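# Move an unpowered 5.7 kg robot arm between desks

## Task

Take the unpowered spare robot arm (5.7 kg, its joints hang loose) out of the open case on one desk and set it down lying on the other desk. At the end it must be at rest, with nothing sticking out past any desk edge, and held there by the desk rather than by the robot. No part of it may drop freely more than a few centimetres at any point, or the task fails. The case must still be on its own desk at the end, or the task fails. The robot must release the arm and back away from it, and must not fall over or finish tilted, or the task fails.

## Robot and tools

ROBOT. A wheeled base with a column, a tilting head and two six-joint arms, each ending in a two-finger gripper. Folded, as at the start, it measures 0.73 m long, 0.62 m wide and 1.88 m tall, with its front 0.40 m ahead of the column. The base drives forward and back and turns in place. It cannot move sideways.

FRAMES. Base frame: origin on the floor under the column, midway between the drive wheels; x forward, y to the left, z up. left_hand and right_hand are reported in this frame, in metres, at the point where the fingers meet (the tips reach 8 mm past it). A hand's z axis runs along the fingers, its y axis across the opening. quat_wxyz is its orientation. The odometry frame is where the base frame stood when the scene began.

execute_actions. Arguments: "actions", a list holding one action or none, and optional "cameras", a list of camera names. Valid names are cam_head_left, cam_head_right, cam_left_wrist, cam_right_wrist, nav_camera and all. Omitting it, null or ["all"] returns every camera, and [] returns none. An empty list only reports state and images. An action may contain:
- "base": exactly one of {"translate_m": d}, a relative drive in metres from the current spot (forward positive, -3 to 3), or {"rotate_rad": d}, a relative turn in radians (counter-clockwise from above positive, -3.2 to 3.2).
- "joints": a single dictionary for both arms and the head, keyed by joint name. Values are absolute targets, not offsets. head_tilt_rad runs -0.61 to 1.308, and positive tilts the view down. left_joint1_rad to left_joint6_rad and right_joint1_rad to right_joint6_rad are in radians. Ranges: joint1 -2.879 to 2.879, joint2 0 to 3.141, joint3 0 to 3.019, joint4 -1.692 to 1.57, joint5 -1.57 to 1.57, joint6 -2.094 to 2.094. left_gripper_m and right_gripper_m give the fingertip gap in metres, 0 (closed) to 0.093.
- "speeds": optional caps for this action only: translate_m 0.05 to 0.8 m/s, rotate_rad 0.1 to 1 rad/s. The defaults are the maximums. Base moves needing more than 8.667 s are rejected. Speeds do not slow the arms.
All motions in an action begin together. A joint you leave out may still be pushing toward an earlier target. An unknown key or an out-of-range value rejects the whole call, and nothing moves. If a result reports a stop, any later movement calls in that same reply are skipped.

wait(seconds 0 to 10) commands nothing and returns state and images. zoom_image(camera, region [x0,y0,x1,y1] in pixels, at most 504 by 504, origin at the top left) enlarges part of the latest full image from that camera. read_manual(section "licences") returns only licence text. finished_scene(scene) ends the scene for good and reports success. Call it only after the arm lies still on the other desk, the grippers are open and the robot has pulled away.

ARM GEOMETRY (approximate). With joint1 at -1.57 for the left arm or 1.57 for the right, and joints 5 and 6 at 0, the arm moves in a vertical plane 0.23 m to that side of the column. Let a = j2 - 0.35, b = 1.05 + j2 - j3 and c = b - j4. c = 1.57 means the fingers point straight down. The hand is then 0.12 + 0.39 sin a + 0.38 cos b + 0.25 cos c ahead and 1.46 + 0.39 cos a - 0.38 sin b - 0.25 sin c up. For example, j2, j3, j4 = 0.93, 0.78, 0.14 gives 0.60 m ahead and 1.21 m up. The real hand tends to sit lower and nearer the column, by up to 5 cm, or about 12 cm under heavy load. An empty hand reaches about 1 m and no lower than 0.47 m, so it cannot reach the floor. joint5 swings the hand sideways (positive to the robot's right), and joint6 rolls it (positive is clockwise seen from behind).

LOADS. With fingers pointing down, one arm can hold about 3.2 kg at 0.4 m ahead (0.65 to 1.2 m up), 2 kg out to 0.6 m, and 1 kg out to 0.8 m. A gripper holds about 2 to 6 kg. The 5.7 kg arm is probably beyond one hand, so plan on using both hands close to the body and keeping the fingers steep (more than about 1.2 rad below horizontal). Its loose joints will swing, so support it so no part drops freely. Gripping: command a gap smaller than the object. If the reading stays 0.002 m or more above the target, something is held.

RESULTS. base_status and joint_status report each motion as done, off_target, contact_stop (base only), time_out or not_followed. "joint command not followed" with a "cause:" line means the self-collision check blocked that arm. To clear it, move the named joints at least 0.05 rad back, or move the other arm away. A blocked arm keeps pushing. To relieve it, send its reported positions back as targets, although a loaded arm sinks a little each time. Targets within about 0.03 rad of the current reading (0.08 for joints 2 and 3) may not move at all. Compare turned_by_wheels with turned_by_imu: a large gap means slipping or a collision. base_tilt is in degrees. motor_effort covers only the wheels. wheel_motors_off = 1 means the wheels are off after about 3 s of hard pushing. Motor temperatures: at 85 °C a MOTOR HOT warning appears, and at 100 °C the arm goes limp and drops its load (OVER-TEMPERATURE FAULT). Do not hold heavy loads longer than needed.

CAMERAS. The head cameras look ahead, tilted down by head_tilt_rad. The wrist cameras look along the fingers, with picture-up mostly toward -x of the hand frame. nav_camera sits low at the front of the base.

AVOID. Hard arm-on-arm contact, letting the load or any part of it drop, knocking the case off its desk, and pushing the base into desks. A desk top between 0.30 and 1.20 m can pass over the base and hit the column. After a contact_stop, back up 0.05 m before turning. Sudden pushes may occasionally disturb loose objects.

Each tool is called after "Emit:" in YAML: its name, and indented under it one key for each argument.

## Session

Emit:
execute_actions:
  actions:
    - {"joints":{"head_tilt_rad":0.6}}

Scene clock: 0.73 s.
Motor temperatures (°C, as the motors report them): left_arm=[23 22 23 21 22 21] | right_arm=[22 21 21 23 20 24]
base_odometry: x=+0.000 y=+0.000 heading=+0.000 (m, m, rad; odometry frame)
turned_by_wheels: +0.000 (rad since the last result)
turned_by_imu: +0.000 (rad since the last result)
base_tilt: forward=+0.1 right=-0.3 (deg)
base_status: not commanded
joint_positions: head_tilt_rad=+0.618 left_joint1_rad=-1.571 left_joint2_rad=+0.890 left_joint3_rad=+0.416 left_joint4_rad=-0.961 left_joint5_rad=+0.028 left_joint6_rad=-0.093 left_gripper_m=+0.094 right_joint1_rad=+1.573 right_joint2_rad=+0.861 right_joint3_rad=+0.421 right_joint4_rad=-0.966 right_joint5_rad=+0.027 right_joint6_rad=+0.060 right_gripper_m=+0.094
joint_status: all done
wheel_motors_off: 0
motor_effort: left_wheel=+0(0) right_wheel=+2(2) (%)
left_hand: x=+0.1479 y=+0.2197 z=+1.2535 quat_wxyz=(+0.440, +0.048, -0.897, -0.008) (m; base frame)
right_hand: x=+0.1554 y=-0.2296 z=+1.2544 quat_wxyz=(+0.426, -0.020, -0.904, +0.024) (m; base frame)
pictures: cam_head_left, cam_head_right, cam_left_wrist, cam_right_wrist, nav_camera
Images, in order (width x height): cam_head_left 504x504, cam_head_right 504x504, cam_left_wrist 616x616, cam_right_wrist 616x616, nav_camera 504x504.

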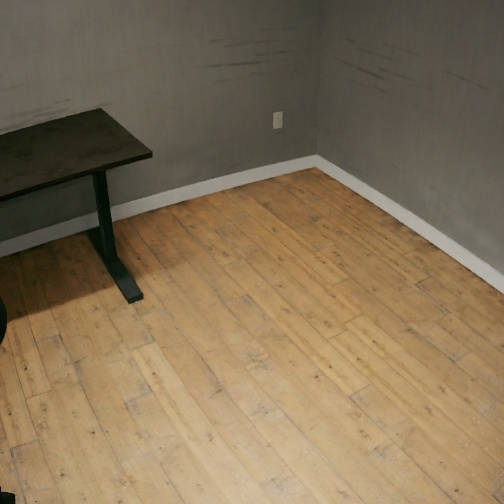

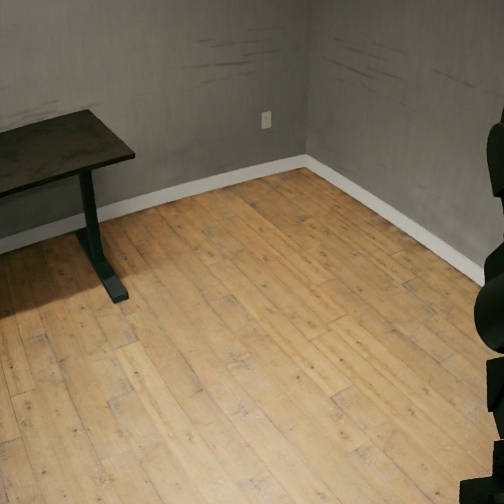

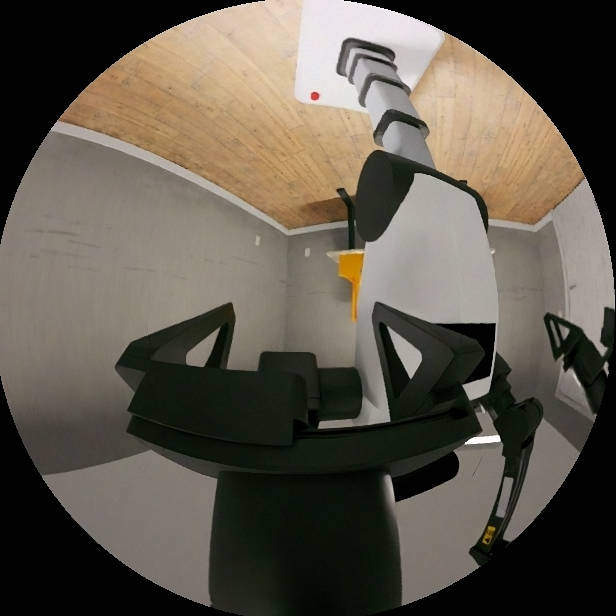

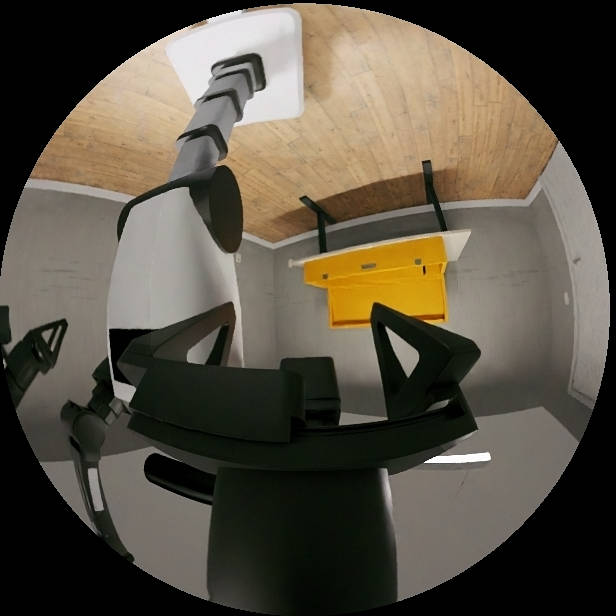

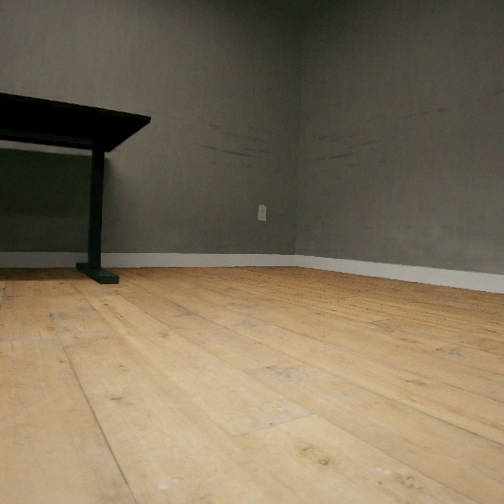

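Emit:
execute_actions:
  actions:
    - {"base":{"rotate_rad":3.1}}

Scene clock: 6.23 s.
Motor temperatures (°C, as the motors report them): left_arm=[23 22 23 21 22 21] | right_arm=[22 21 21 23 20 24]
base_odometry: x=+0.000 y=+0.000 heading=+3.099 (m, m, rad; odometry frame)
turned_by_wheels: +3.099 (rad since the last result)
turned_by_imu: +3.136 (rad since the last result)
base_tilt: forward=+0.1 right=-0.3 (deg)
base_status: done
joint_positions: head_tilt_rad=+0.618 left_joint1_rad=-1.571 left_joint2_rad=+0.890 left_joint3_rad=+0.416 left_joint4_rad=-0.961 left_joint5_rad=+0.028 left_joint6_rad=-0.093 left_gripper_m=+0.094 right_joint1_rad=+1.573 right_joint2_rad=+0.861 right_joint3_rad=+0.421 right_joint4_rad=-0.966 right_joint5_rad=+0.027 right_joint6_rad=+0.060 right_gripper_m=+0.094
joint_status: not commanded
wheel_motors_off: 0
motor_effort: left_wheel=-3(33) right_wheel=+5(43) (%)
left_hand: x=+0.1479 y=+0.2197 z=+1.2535 quat_wxyz=(+0.440, +0.048, -0.897, -0.008) (m; base frame)
right_hand: x=+0.1556 y=-0.2296 z=+1.2544 quat_wxyz=(+0.426, -0.020, -0.904, +0.024) (m; base frame)
pictures: cam_head_left, cam_head_right, cam_left_wrist, cam_right_wrist, nav_camera
Images, in order (width x height): cam_head_left 504x504, cam_head_right 504x504, cam_left_wrist 616x616, cam_right_wrist 616x616, nav_camera 504x504.

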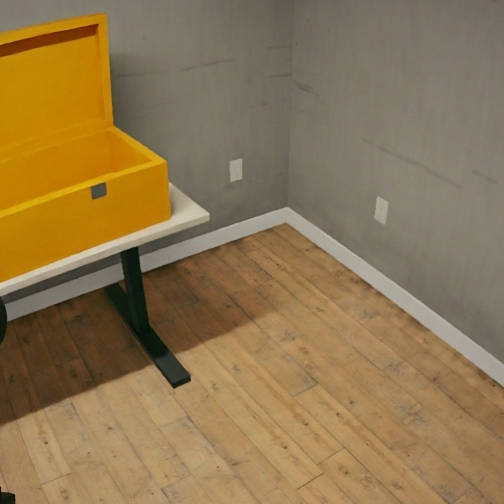

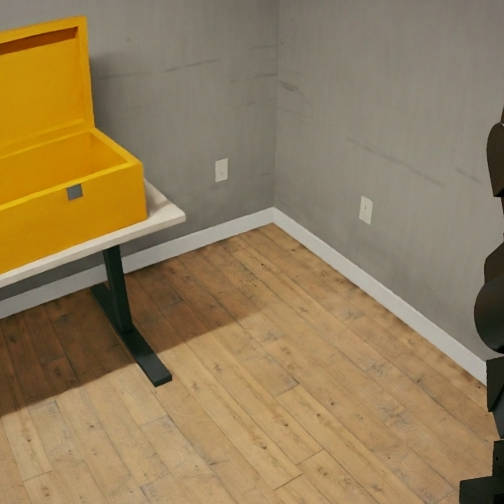

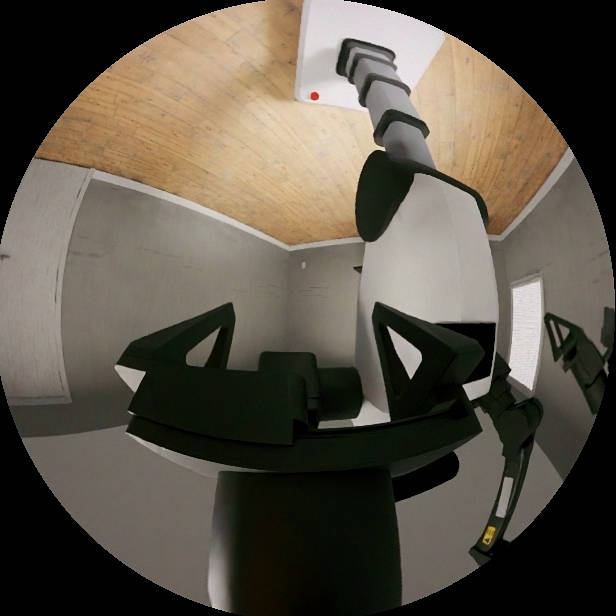

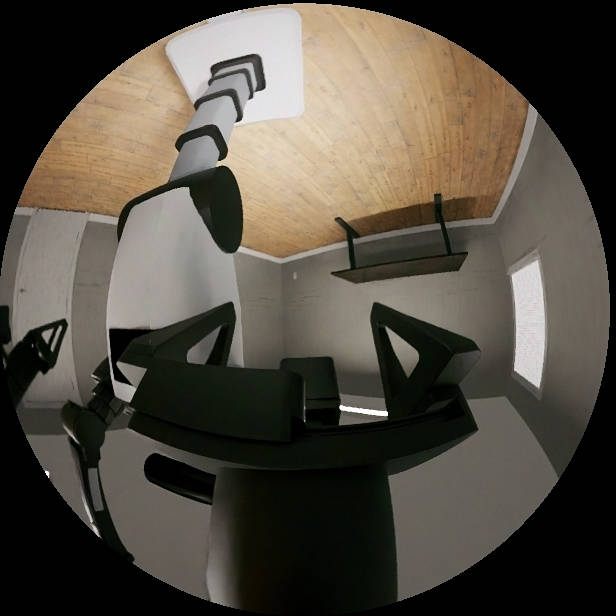

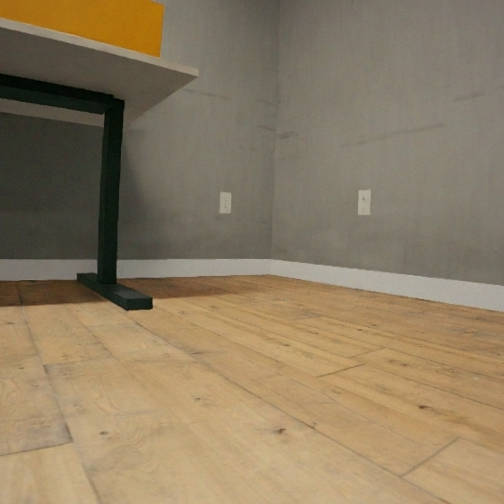

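Emit:
execute_actions:
  actions:
    - {"base":{"rotate_rad":0.6},"joints":{"head_tilt_rad":0.7}}
  cameras: ["cam_head_left","cam_head_right","nav_camera"]

Scene clock: 10.87 s.
Motor temperatures (°C, as the motors report them): left_arm=[23 22 23 21 22 21] | right_arm=[22 21 21 23 20 24]
base_odometry: x=+0.000 y=+0.000 heading=-2.585 (m, m, rad; odometry frame)
turned_by_wheels: +0.599 (rad since the last result)
turned_by_imu: +0.608 (rad since the last result)
base_tilt: forward=+0.1 right=-0.3 (deg)
base_status: done
joint_positions: head_tilt_rad=+0.703 left_joint1_rad=-1.571 left_joint2_rad=+0.890 left_joint3_rad=+0.416 left_joint4_rad=-0.961 left_joint5_rad=+0.028 left_joint6_rad=-0.093 left_gripper_m=+0.094 right_joint1_rad=+1.573 right_joint2_rad=+0.861 right_joint3_rad=+0.421 right_joint4_rad=-0.966 right_joint5_rad=+0.027 right_joint6_rad=+0.060 right_gripper_m=+0.094
joint_status: all done
wheel_motors_off: 0
motor_effort: left_wheel=-3(22) right_wheel=+4(31) (%)
left_hand: x=+0.1479 y=+0.2197 z=+1.2535 quat_wxyz=(+0.440, +0.048, -0.897, -0.008) (m; base frame)
right_hand: x=+0.1556 y=-0.2296 z=+1.2544 quat_wxyz=(+0.426, -0.020, -0.904, +0.024) (m; base frame)
pictures: cam_head_left, cam_head_right, nav_camera
Images, in order (width x height): cam_head_left 504x504, cam_head_right 504x504, nav_camera 504x504.

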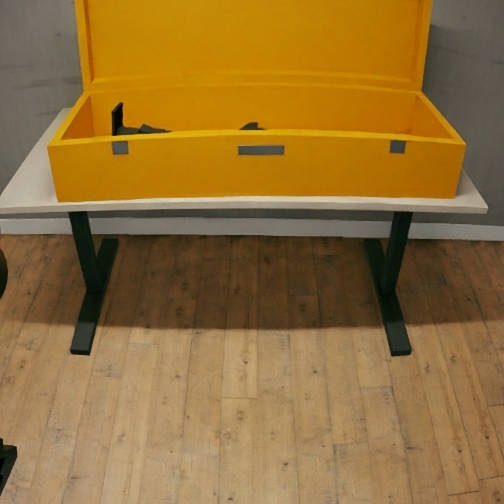

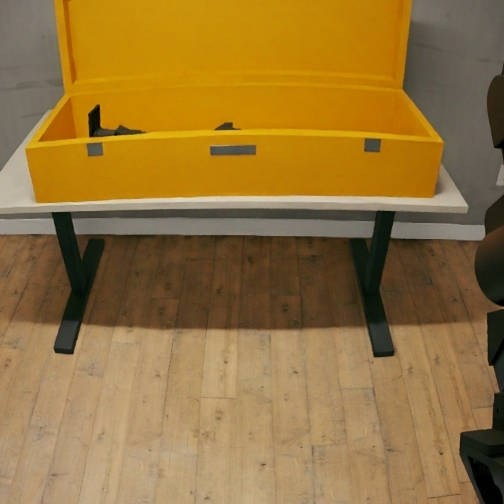

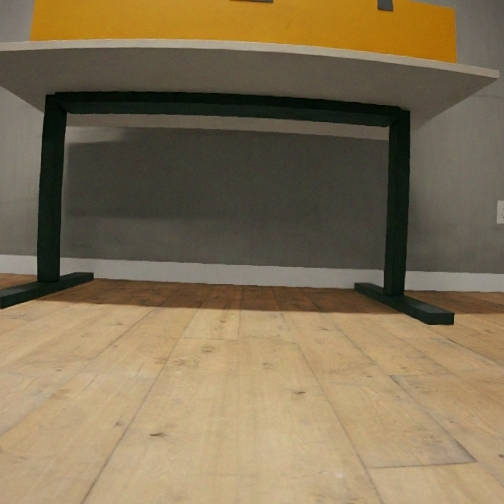

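Emit:
execute_actions:
  actions:
    - {"base":{"translate_m":0.45},"joints":{"head_tilt_rad":0.8,"left_joint3_rad":0.85,"left_joint4_rad":-0.5,"right_joint3_rad":0.85,"right_joint4_rad":-0.5}}

Scene clock: 17.07 s.
Motor temperatures (°C, as the motors report them): left_arm=[23 22 23 21 22 21] | right_arm=[22 22 21 23 20 24]
base_odometry: x=-0.382 y=-0.238 heading=-2.585 (m, m, rad; odometry frame)
turned_by_wheels: +0.000 (rad since the last result)
turned_by_imu: +0.002 (rad since the last result)
base_tilt: forward=+0.1 right=-0.3 (deg)
base_status: done
joint_positions: head_tilt_rad=+0.803 left_joint1_rad=-1.571 left_joint2_rad=+0.890 left_joint3_rad=+0.844 left_joint4_rad=-0.506 left_joint5_rad=+0.028 left_joint6_rad=-0.093 left_gripper_m=+0.094 right_joint1_rad=+1.573 right_joint2_rad=+0.857 right_joint3_rad=+0.844 right_joint4_rad=-0.505 right_joint5_rad=+0.027 right_joint6_rad=+0.060 right_gripper_m=+0.094
joint_status: all done
wheel_motors_off: 0
motor_effort: left_wheel=+0(44) right_wheel=+1(62) (%)
left_hand: x=+0.4915 y=+0.2196 z=+1.2005 quat_wxyz=(+0.015, +0.047, -0.999, +0.013) (m; base frame)
right_hand: x=+0.5004 y=-0.2291 z=+1.2130 quat_wxyz=(-0.004, -0.029, -0.999, +0.012) (m; base frame)
pictures: cam_head_left, cam_head_right, cam_left_wrist, cam_right_wrist, nav_camera
Images, in order (width x height): cam_head_left 504x504, cam_head_right 504x504, cam_left_wrist 616x616, cam_right_wrist 616x616, nav_camera 504x504.

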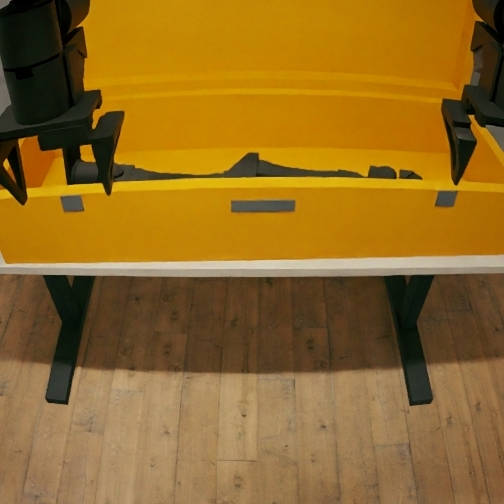

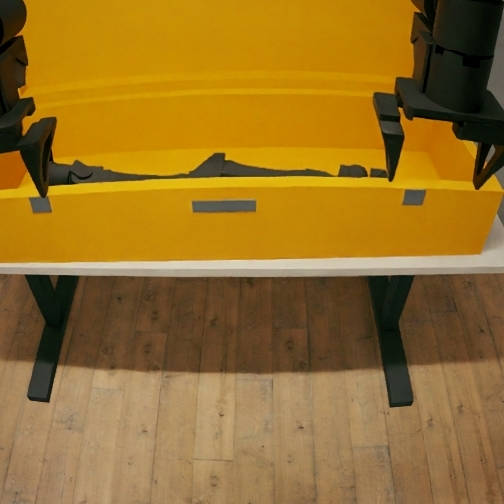

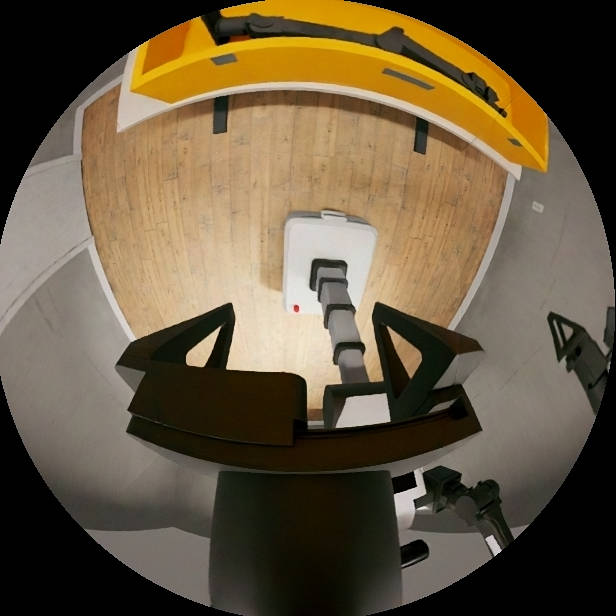

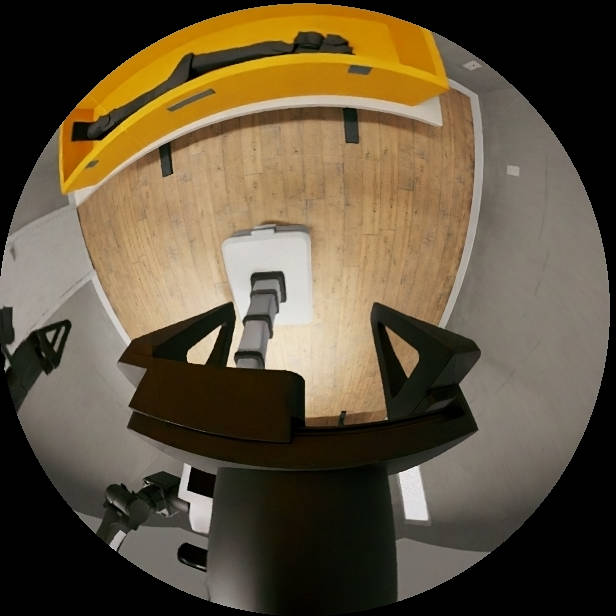

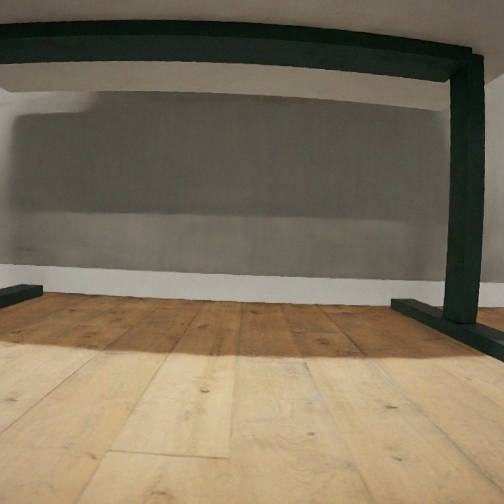

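Emit:
execute_actions:
  actions:
    - {"base":{"translate_m":0.42},"speeds":{"translate_m":0.3},"joints":{"head_tilt_rad":1.1,"left_joint6_rad":1.5,"right_joint6_rad":-1.5}}

Scene clock: 22.70 s.
Motor temperatures (°C, as the motors report them): left_arm=[23 22 23 21 22 21] | right_arm=[22 22 22 23 20 24]
base_odometry: x=-0.739 y=-0.460 heading=-2.585 (m, m, rad; odometry frame)
turned_by_wheels: +0.000 (rad since the last result)
turned_by_imu: +0.001 (rad since the last result)
base_tilt: forward=+0.1 right=-0.3 (deg)
base_status: done
joint_positions: head_tilt_rad=+1.100 left_joint1_rad=-1.571 left_joint2_rad=+0.890 left_joint3_rad=+0.841 left_joint4_rad=-0.506 left_joint5_rad=+0.028 left_joint6_rad=+1.488 left_gripper_m=+0.094 right_joint1_rad=+1.573 right_joint2_rad=+0.856 right_joint3_rad=+0.841 right_joint4_rad=-0.505 right_joint5_rad=+0.027 right_joint6_rad=-1.492 right_gripper_m=+0.094
joint_status: all done
wheel_motors_off: 0
motor_effort: left_wheel=+0(28) right_wheel=+0(41) (%)
left_hand: x=+0.4897 y=+0.2196 z=+1.1999 quat_wxyz=(+0.002, -0.677, -0.736, +0.021) (m; base frame)
right_hand: x=+0.4988 y=-0.2291 z=+1.2125 quat_wxyz=(+0.007, +0.679, -0.734, +0.011) (m; base frame)
pictures: cam_head_left, cam_head_right, cam_left_wrist, cam_right_wrist, nav_camera
Images, in order (width x height): cam_head_left 504x504, cam_head_right 504x504, cam_left_wrist 616x616, cam_right_wrist 616x616, nav_camera 504x504.

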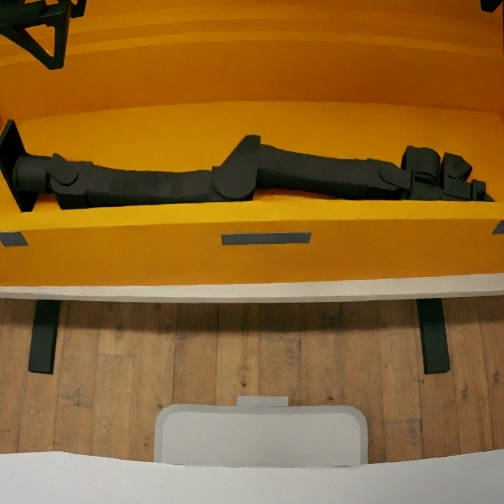

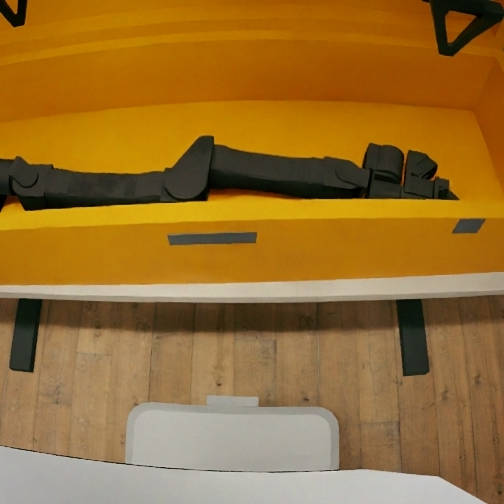

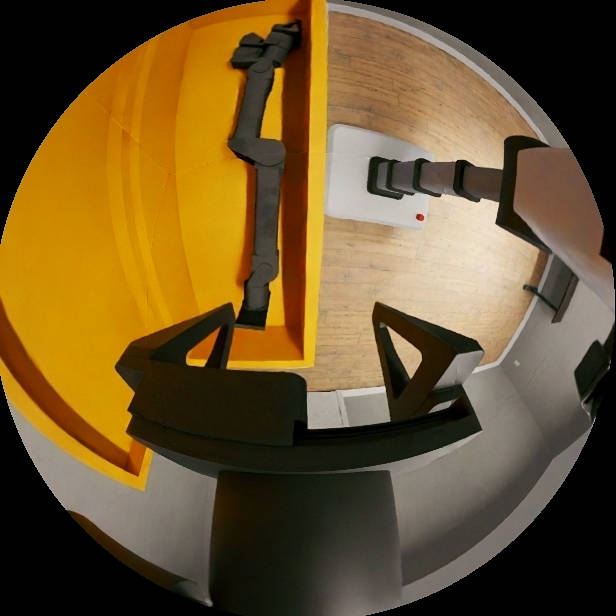

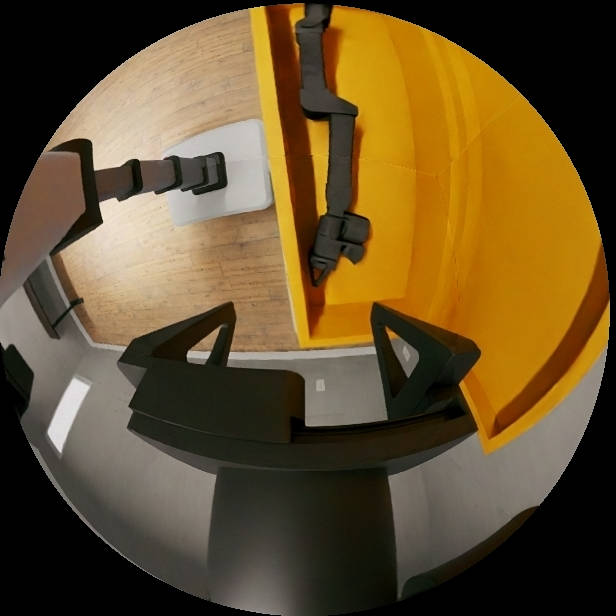

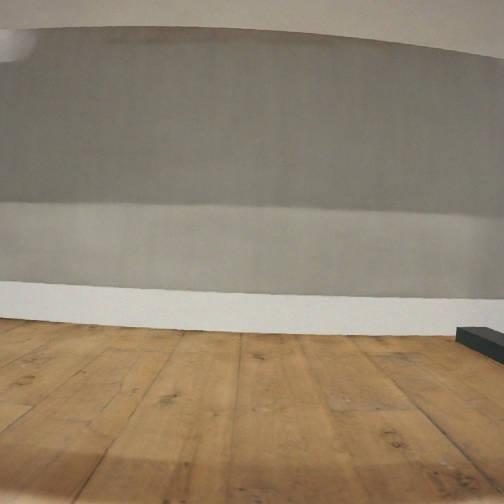

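Emit:
execute_actions:
  actions:
    - {"base":{"translate_m":0.1},"speeds":{"translate_m":0.2},"joints":{"left_joint1_rad":-1.46,"left_joint5_rad":0.1,"right_joint1_rad":1.62}}
  cameras: ["cam_head_left","cam_left_wrist","cam_right_wrist"]

Scene clock: 34.30 s.
Motor temperatures (°C, as the motors report them): left_arm=[23 23 24 21 22 21] | right_arm=[22 22 22 23 20 24]
base_odometry: x=-0.824 y=-0.513 heading=-2.585 (m, m, rad; odometry frame)
turned_by_wheels: +0.000 (rad since the last result)
turned_by_imu: +0.001 (rad since the last result)
base_tilt: forward=+0.1 right=-0.3 (deg)
base_status: done
joint_positions: head_tilt_rad=+1.100 left_joint1_rad=-1.453 left_joint2_rad=+0.890 left_joint3_rad=+0.842 left_joint4_rad=-0.506 left_joint5_rad=+0.098 left_joint6_rad=+1.488 left_gripper_m=+0.094 right_joint1_rad=+1.622 right_joint2_rad=+0.856 right_joint3_rad=+0.842 right_joint4_rad=-0.505 right_joint5_rad=+0.027 right_joint6_rad=-1.492 right_gripper_m=+0.094
joint_status: all done
wheel_motors_off: 0
motor_effort: left_wheel=+0(29) right_wheel=+1(39) (%)
left_hand: x=+0.4903 y=+0.2581 z=+1.2019 quat_wxyz=(+0.011, -0.654, -0.756, +0.008) (m; base frame)
right_hand: x=+0.4990 y=-0.2084 z=+1.2130 quat_wxyz=(-0.008, +0.688, -0.725, -0.005) (m; base frame)
pictures: cam_head_left, cam_left_wrist, cam_right_wrist
Images, in order (width x height): cam_head_left 504x504, cam_left_wrist 616x616, cam_right_wrist 616x616.

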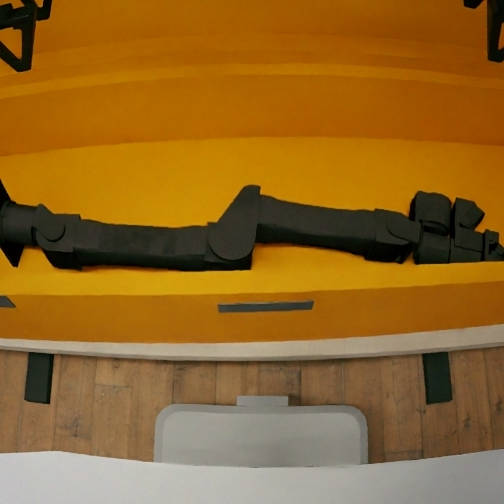

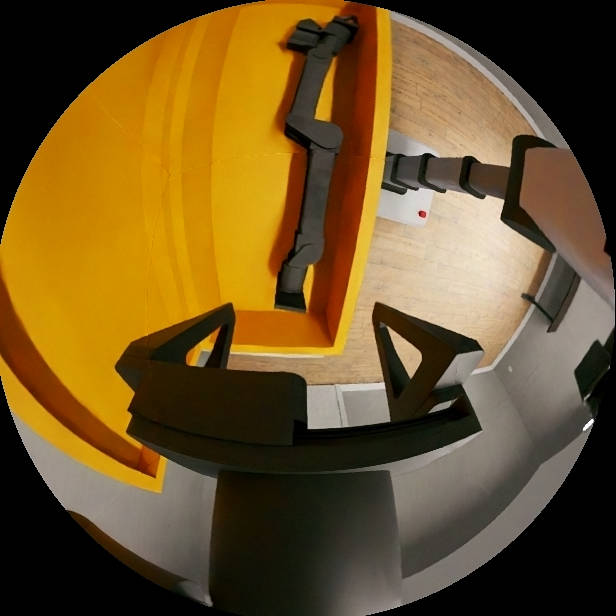

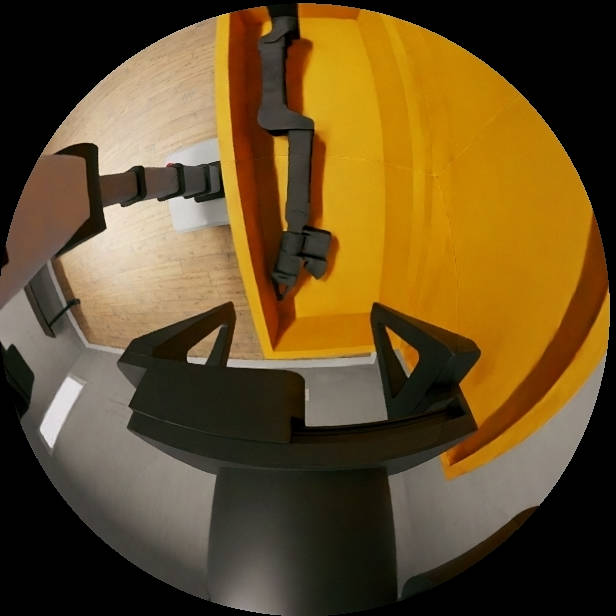

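Emit:
execute_actions:
  actions:
    - {"joints":{"left_joint2_rad":1.47,"left_joint3_rad":1.03,"left_joint4_rad":-0.1,"right_joint2_rad":1.47,"right_joint3_rad":1.03,"right_joint4_rad":-0.1}}
  cameras: ["cam_head_left","cam_left_wrist","cam_right_wrist"]

Scene clock: 40.13 s.
Motor temperatures (°C, as the motors report them): left_arm=[23 23 24 21 22 21] | right_arm=[22 23 22 23 21 24]
base_odometry: x=-0.824 y=-0.513 heading=-2.585 (m, m, rad; odometry frame)
turned_by_wheels: +0.000 (rad since the last result)
turned_by_imu: +0.001 (rad since the last result)
base_tilt: forward=+0.1 right=-0.3 (deg)
base_status: not commanded
joint_positions: head_tilt_rad=+1.100 left_joint1_rad=-1.453 left_joint2_rad=+1.492 left_joint3_rad=+1.029 left_joint4_rad=-0.113 left_joint5_rad=+0.098 left_joint6_rad=+1.489 left_gripper_m=+0.094 right_joint1_rad=+1.622 right_joint2_rad=+1.476 right_joint3_rad=+1.029 right_joint4_rad=-0.109 right_joint5_rad=+0.027 right_joint6_rad=-1.493 right_gripper_m=+0.094
joint_status: all done
wheel_motors_off: 0
motor_effort: left_wheel=-1(2) right_wheel=+0(3) (%)
left_hand: x=+0.4836 y=+0.2794 z=+0.9907 quat_wxyz=(+0.019, -0.653, -0.757, +0.016) (m; base frame)
right_hand: x=+0.4926 y=-0.1988 z=+0.9943 quat_wxyz=(+0.006, +0.689, -0.725, -0.017) (m; base frame)
pictures: cam_head_left, cam_left_wrist, cam_right_wrist
Images, in order (width x height): cam_head_left 504x504, cam_left_wrist 616x616, cam_right_wrist 616x616.

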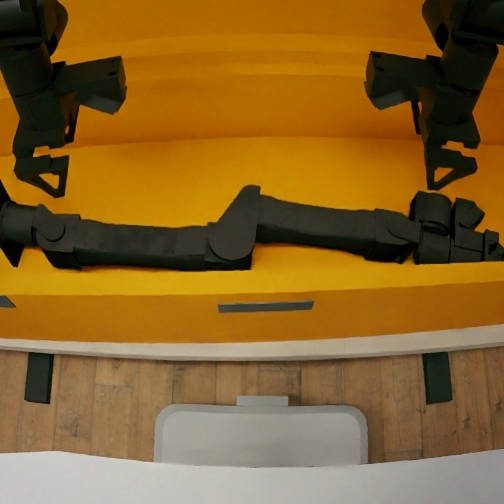

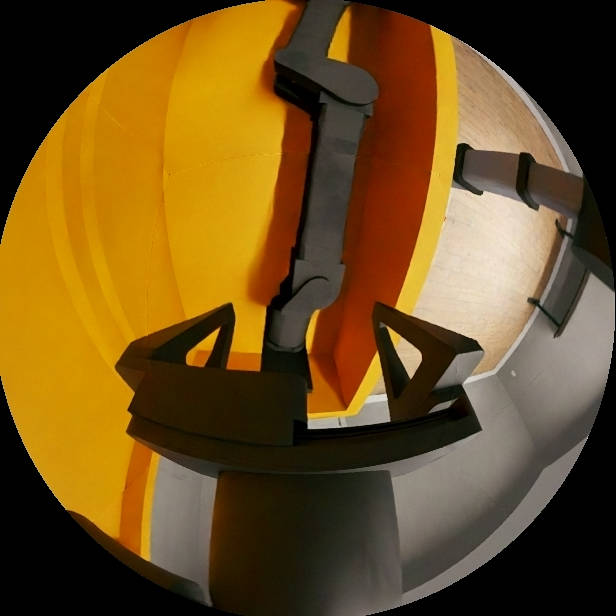

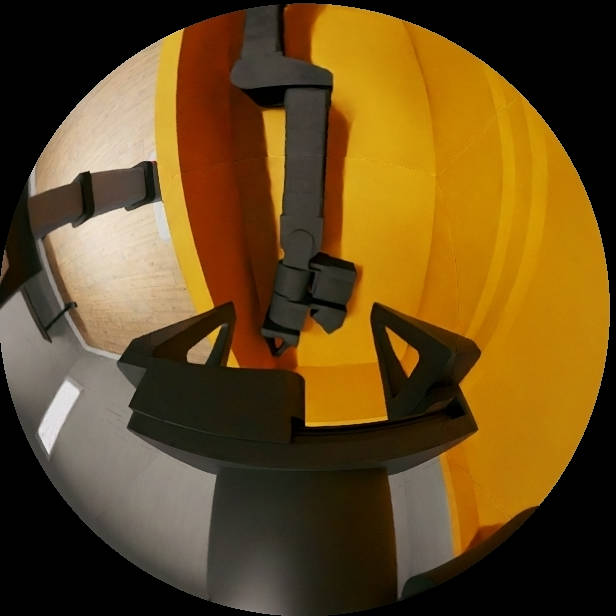

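Emit:
execute_actions:
  actions:
    - {"joints":{"left_joint2_rad":1.845,"left_joint3_rad":1.25,"left_joint4_rad":0.05,"left_joint1_rad":-1.48,"right_joint1_rad":1.68,"right_joint5_rad":-0.08,"right_joint2_rad":1.845,"right_joint3_rad":1.30,"right_joint4_rad":0.0}}
  cameras: ["cam_head_left","cam_left_wrist","cam_right_wrist"]

Scene clock: 45.97 s.
Motor temperatures (°C, as the motors report them): left_arm=[23 23 23 21 22 21] | right_arm=[22 23 22 23 21 24]
base_odometry: x=-0.824 y=-0.513 heading=-2.585 (m, m, rad; odometry frame)
turned_by_wheels: +0.000 (rad since the last result)
turned_by_imu: +0.001 (rad since the last result)
base_tilt: forward=+0.1 right=-0.3 (deg)
base_status: not commanded
joint_positions: head_tilt_rad=+1.100 left_joint1_rad=-1.478 left_joint2_rad=+1.800 left_joint3_rad=+1.252 left_joint4_rad=+0.051 left_joint5_rad=+0.103 left_joint6_rad=+1.489 left_gripper_m=+0.094 right_joint1_rad=+1.687 right_joint2_rad=+1.855 right_joint3_rad=+1.299 right_joint4_rad=-0.002 right_joint5_rad=-0.079 right_joint6_rad=-1.493 right_gripper_m=+0.094
joint_status: all done
wheel_motors_off: 0
motor_effort: left_wheel=-1(3) right_wheel=+2(5) (%)
left_hand: x=+0.5023 y=+0.2731 z=+0.8755 quat_wxyz=(-0.018, -0.661, -0.750, -0.002) (m; base frame)
right_hand: x=+0.4839 y=-0.1280 z=+0.8587 quat_wxyz=(-0.047, +0.697, -0.711, -0.078) (m; base frame)
pictures: cam_head_left, cam_left_wrist, cam_right_wrist
Images, in order (width x height): cam_head_left 504x504, cam_left_wrist 616x616, cam_right_wrist 616x616.

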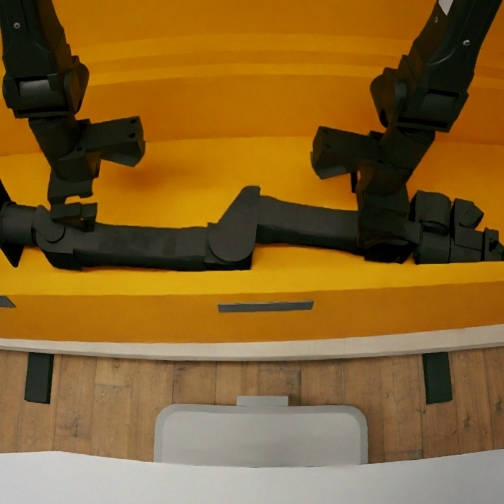

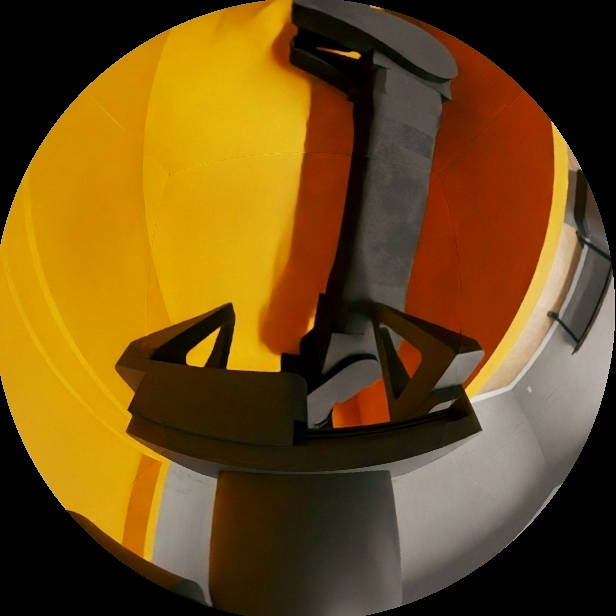

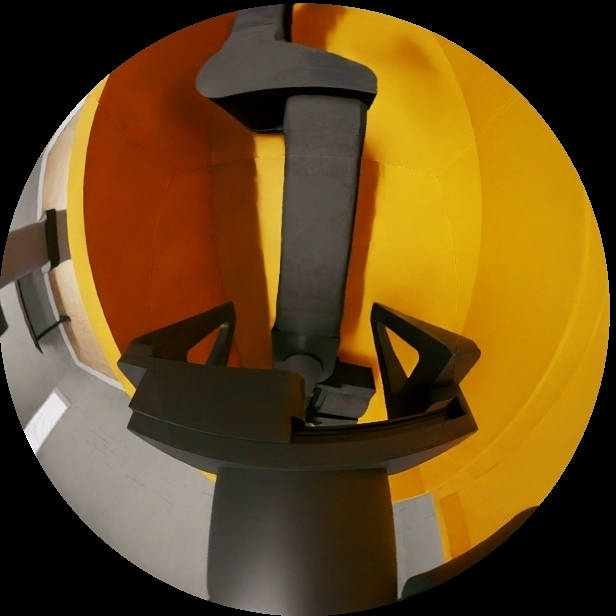

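Emit:
execute_actions:
  actions:
    - {"joints":{"left_joint2_rad":1.72,"left_joint3_rad":1.06,"left_joint4_rad":0.13,"left_joint1_rad":-1.52,"left_joint5_rad":0.05,"right_joint2_rad":1.93,"right_joint3_rad":1.30,"right_joint4_rad":0.08}}
  cameras: ["cam_head_left","cam_left_wrist","cam_right_wrist"]

Scene clock: 50.57 s.
Motor temperatures (°C, as the motors report them): left_arm=[23 24 23 21 22 21] | right_arm=[22 23 22 23 21 24]
base_odometry: x=-0.824 y=-0.513 heading=-2.585 (m, m, rad; odometry frame)
turned_by_wheels: +0.000 (rad since the last result)
turned_by_imu: +0.001 (rad since the last result)
base_tilt: forward=+0.1 right=-0.3 (deg)
base_status: not commanded
joint_positions: head_tilt_rad=+1.100 left_joint1_rad=-1.524 left_joint2_rad=+1.740 left_joint3_rad=+1.060 left_joint4_rad=+0.120 left_joint5_rad=+0.052 left_joint6_rad=+1.489 left_gripper_m=+0.094 right_joint1_rad=+1.687 right_joint2_rad=+1.921 right_joint3_rad=+1.306 right_joint4_rad=+0.081 right_joint5_rad=-0.079 right_joint6_rad=-1.495 right_gripper_m=+0.094
joint_status: all done
wheel_motors_off: 0
motor_effort: left_wheel=+0(1) right_wheel=+0(2) (%)
left_hand: x=+0.4338 y=+0.2461 z=+0.9013 quat_wxyz=(+0.009, -0.668, -0.744, +0.017) (m; base frame)
right_hand: x=+0.4679 y=-0.1267 z=+0.8346 quat_wxyz=(-0.056, +0.698, -0.710, -0.070) (m; base frame)
pictures: cam_head_left, cam_left_wrist, cam_right_wrist
Images, in order (width x height): cam_head_left 504x504, cam_left_wrist 616x616, cam_right_wrist 616x616.

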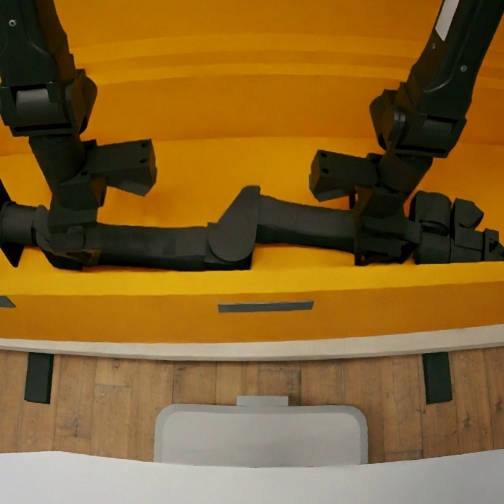

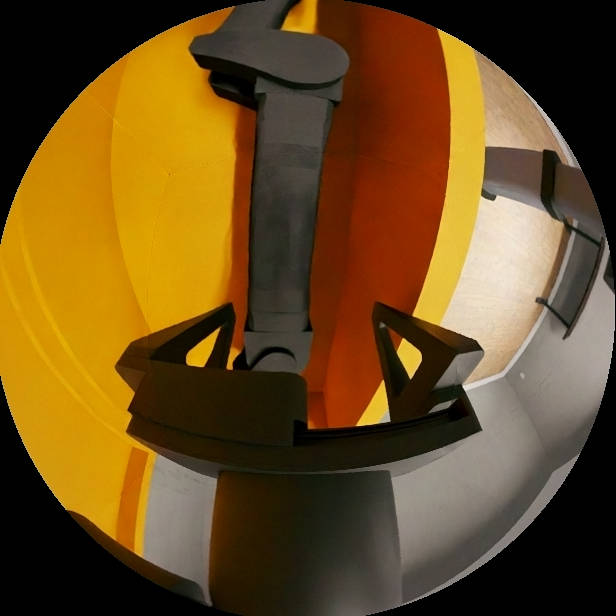

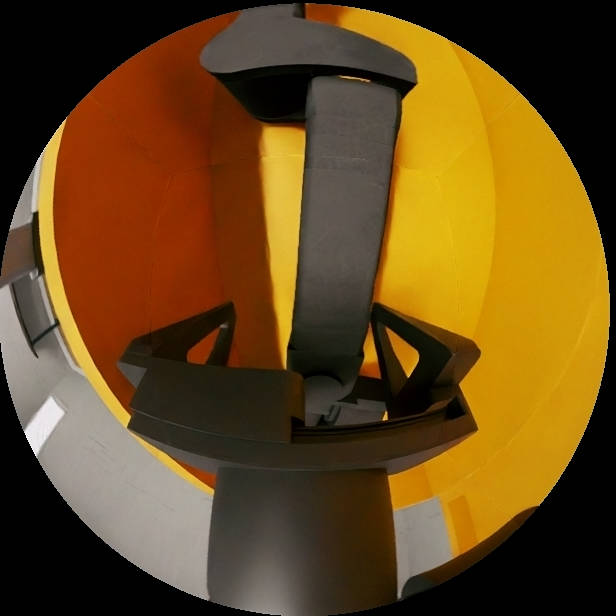

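Emit:
execute_actions:
  actions:
    - {"joints":{"left_joint2_rad":1.8,"left_joint3_rad":1.2,"left_joint4_rad":0.1,"right_joint3_rad":1.38,"right_joint4_rad":0.04}}
  cameras: []

Emit:
execute_actions:
  actions:
    - {"joints":{"left_joint2_rad":1.95,"left_joint3_rad":1.29,"left_joint4_rad":0.13,"right_joint2_rad":2.0}}
  cameras: ["cam_head_left","cam_left_wrist","cam_right_wrist"]

Scene clock: 57.03 s.
Motor temperatures (°C, as the motors report them): left_arm=[23 24 23 21 22 21] | right_arm=[22 23 22 23 21 24]
base_odometry: x=-0.824 y=-0.513 heading=-2.585 (m, m, rad; odometry frame)
turned_by_wheels: +0.000 (rad since the last result)
turned_by_imu: +0.001 (rad since the last result)
base_tilt: forward=+0.1 right=-0.3 (deg)
base_status: not commanded
joint_positions: head_tilt_rad=+1.100 left_joint1_rad=-1.524 left_joint2_rad=+1.781 left_joint3_rad=+1.203 left_joint4_rad=+0.107 left_joint5_rad=+0.052 left_joint6_rad=+1.489 left_gripper_m=+0.094 right_joint1_rad=+1.687 right_joint2_rad=+1.925 right_joint3_rad=+1.382 right_joint4_rad=+0.045 right_joint5_rad=-0.079 right_joint6_rad=-1.495 right_gripper_m=+0.094
joint_status: all done
wheel_motors_off: 0
motor_effort: left_wheel=-1(1) right_wheel=+1(2) (%)
left_hand: x=+0.4970 y=+0.2483 z=+0.8818 quat_wxyz=(-0.023, -0.670, -0.742, -0.014) (m; base frame)
right_hand: x=+0.5044 y=-0.1243 z=+0.8317 quat_wxyz=(-0.070, +0.698, -0.711, -0.058) (m; base frame)
pictures: none
No camera images: the call's "cameras" was empty. Leave "cameras" out to get every camera's image.

Scene clock: 57.77 s.
Motor temperatures (°C, as the motors report them): left_arm=[23 24 23 21 22 21] | right_arm=[22 23 22 23 21 24]
base_odometry: x=-0.824 y=-0.513 heading=-2.585 (m, m, rad; odometry frame)
turned_by_wheels: +0.000 (rad since the last result)
turned_by_imu: +0.000 (rad since the last result)
base_tilt: forward=+0.1 right=-0.2 (deg)
base_status: not commanded
joint_positions: head_tilt_rad=+1.100 left_joint1_rad=-1.524 left_joint2_rad=+1.817 left_joint3_rad=+1.251 left_joint4_rad=+0.106 left_joint5_rad=+0.054 left_joint6_rad=+1.488 left_gripper_m=+0.094 right_joint1_rad=+1.686 right_joint2_rad=+1.987 right_joint3_rad=+1.388 right_joint4_rad=+0.051 right_joint5_rad=-0.079 right_joint6_rad=-1.495 right_gripper_m=+0.094
joint_status: all done
wheel_motors_off: 0
motor_effort: left_wheel=+0(3) right_wheel=+2(3) (%)
left_hand: x=+0.5055 y=+0.2488 z=+0.8680 quat_wxyz=(-0.028, -0.669, -0.742, -0.017) (m; base frame)
right_hand: x=+0.4696 y=-0.1246 z=+0.8089 quat_wxyz=(-0.050, +0.698, -0.710, -0.074) (m; base frame)
pictures: cam_head_left, cam_left_wrist, cam_right_wrist
Images, in order (width x height): cam_head_left 504x504, cam_left_wrist 616x616, cam_right_wrist 616x616.

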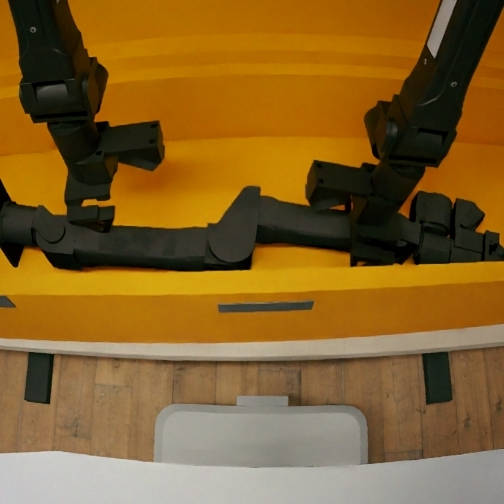

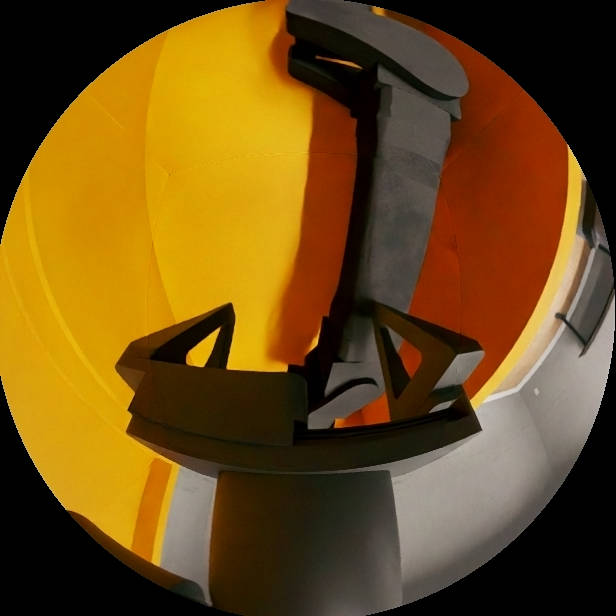

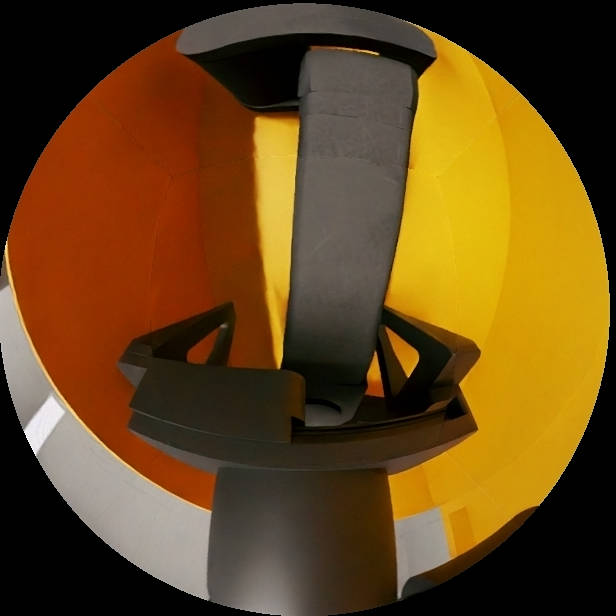

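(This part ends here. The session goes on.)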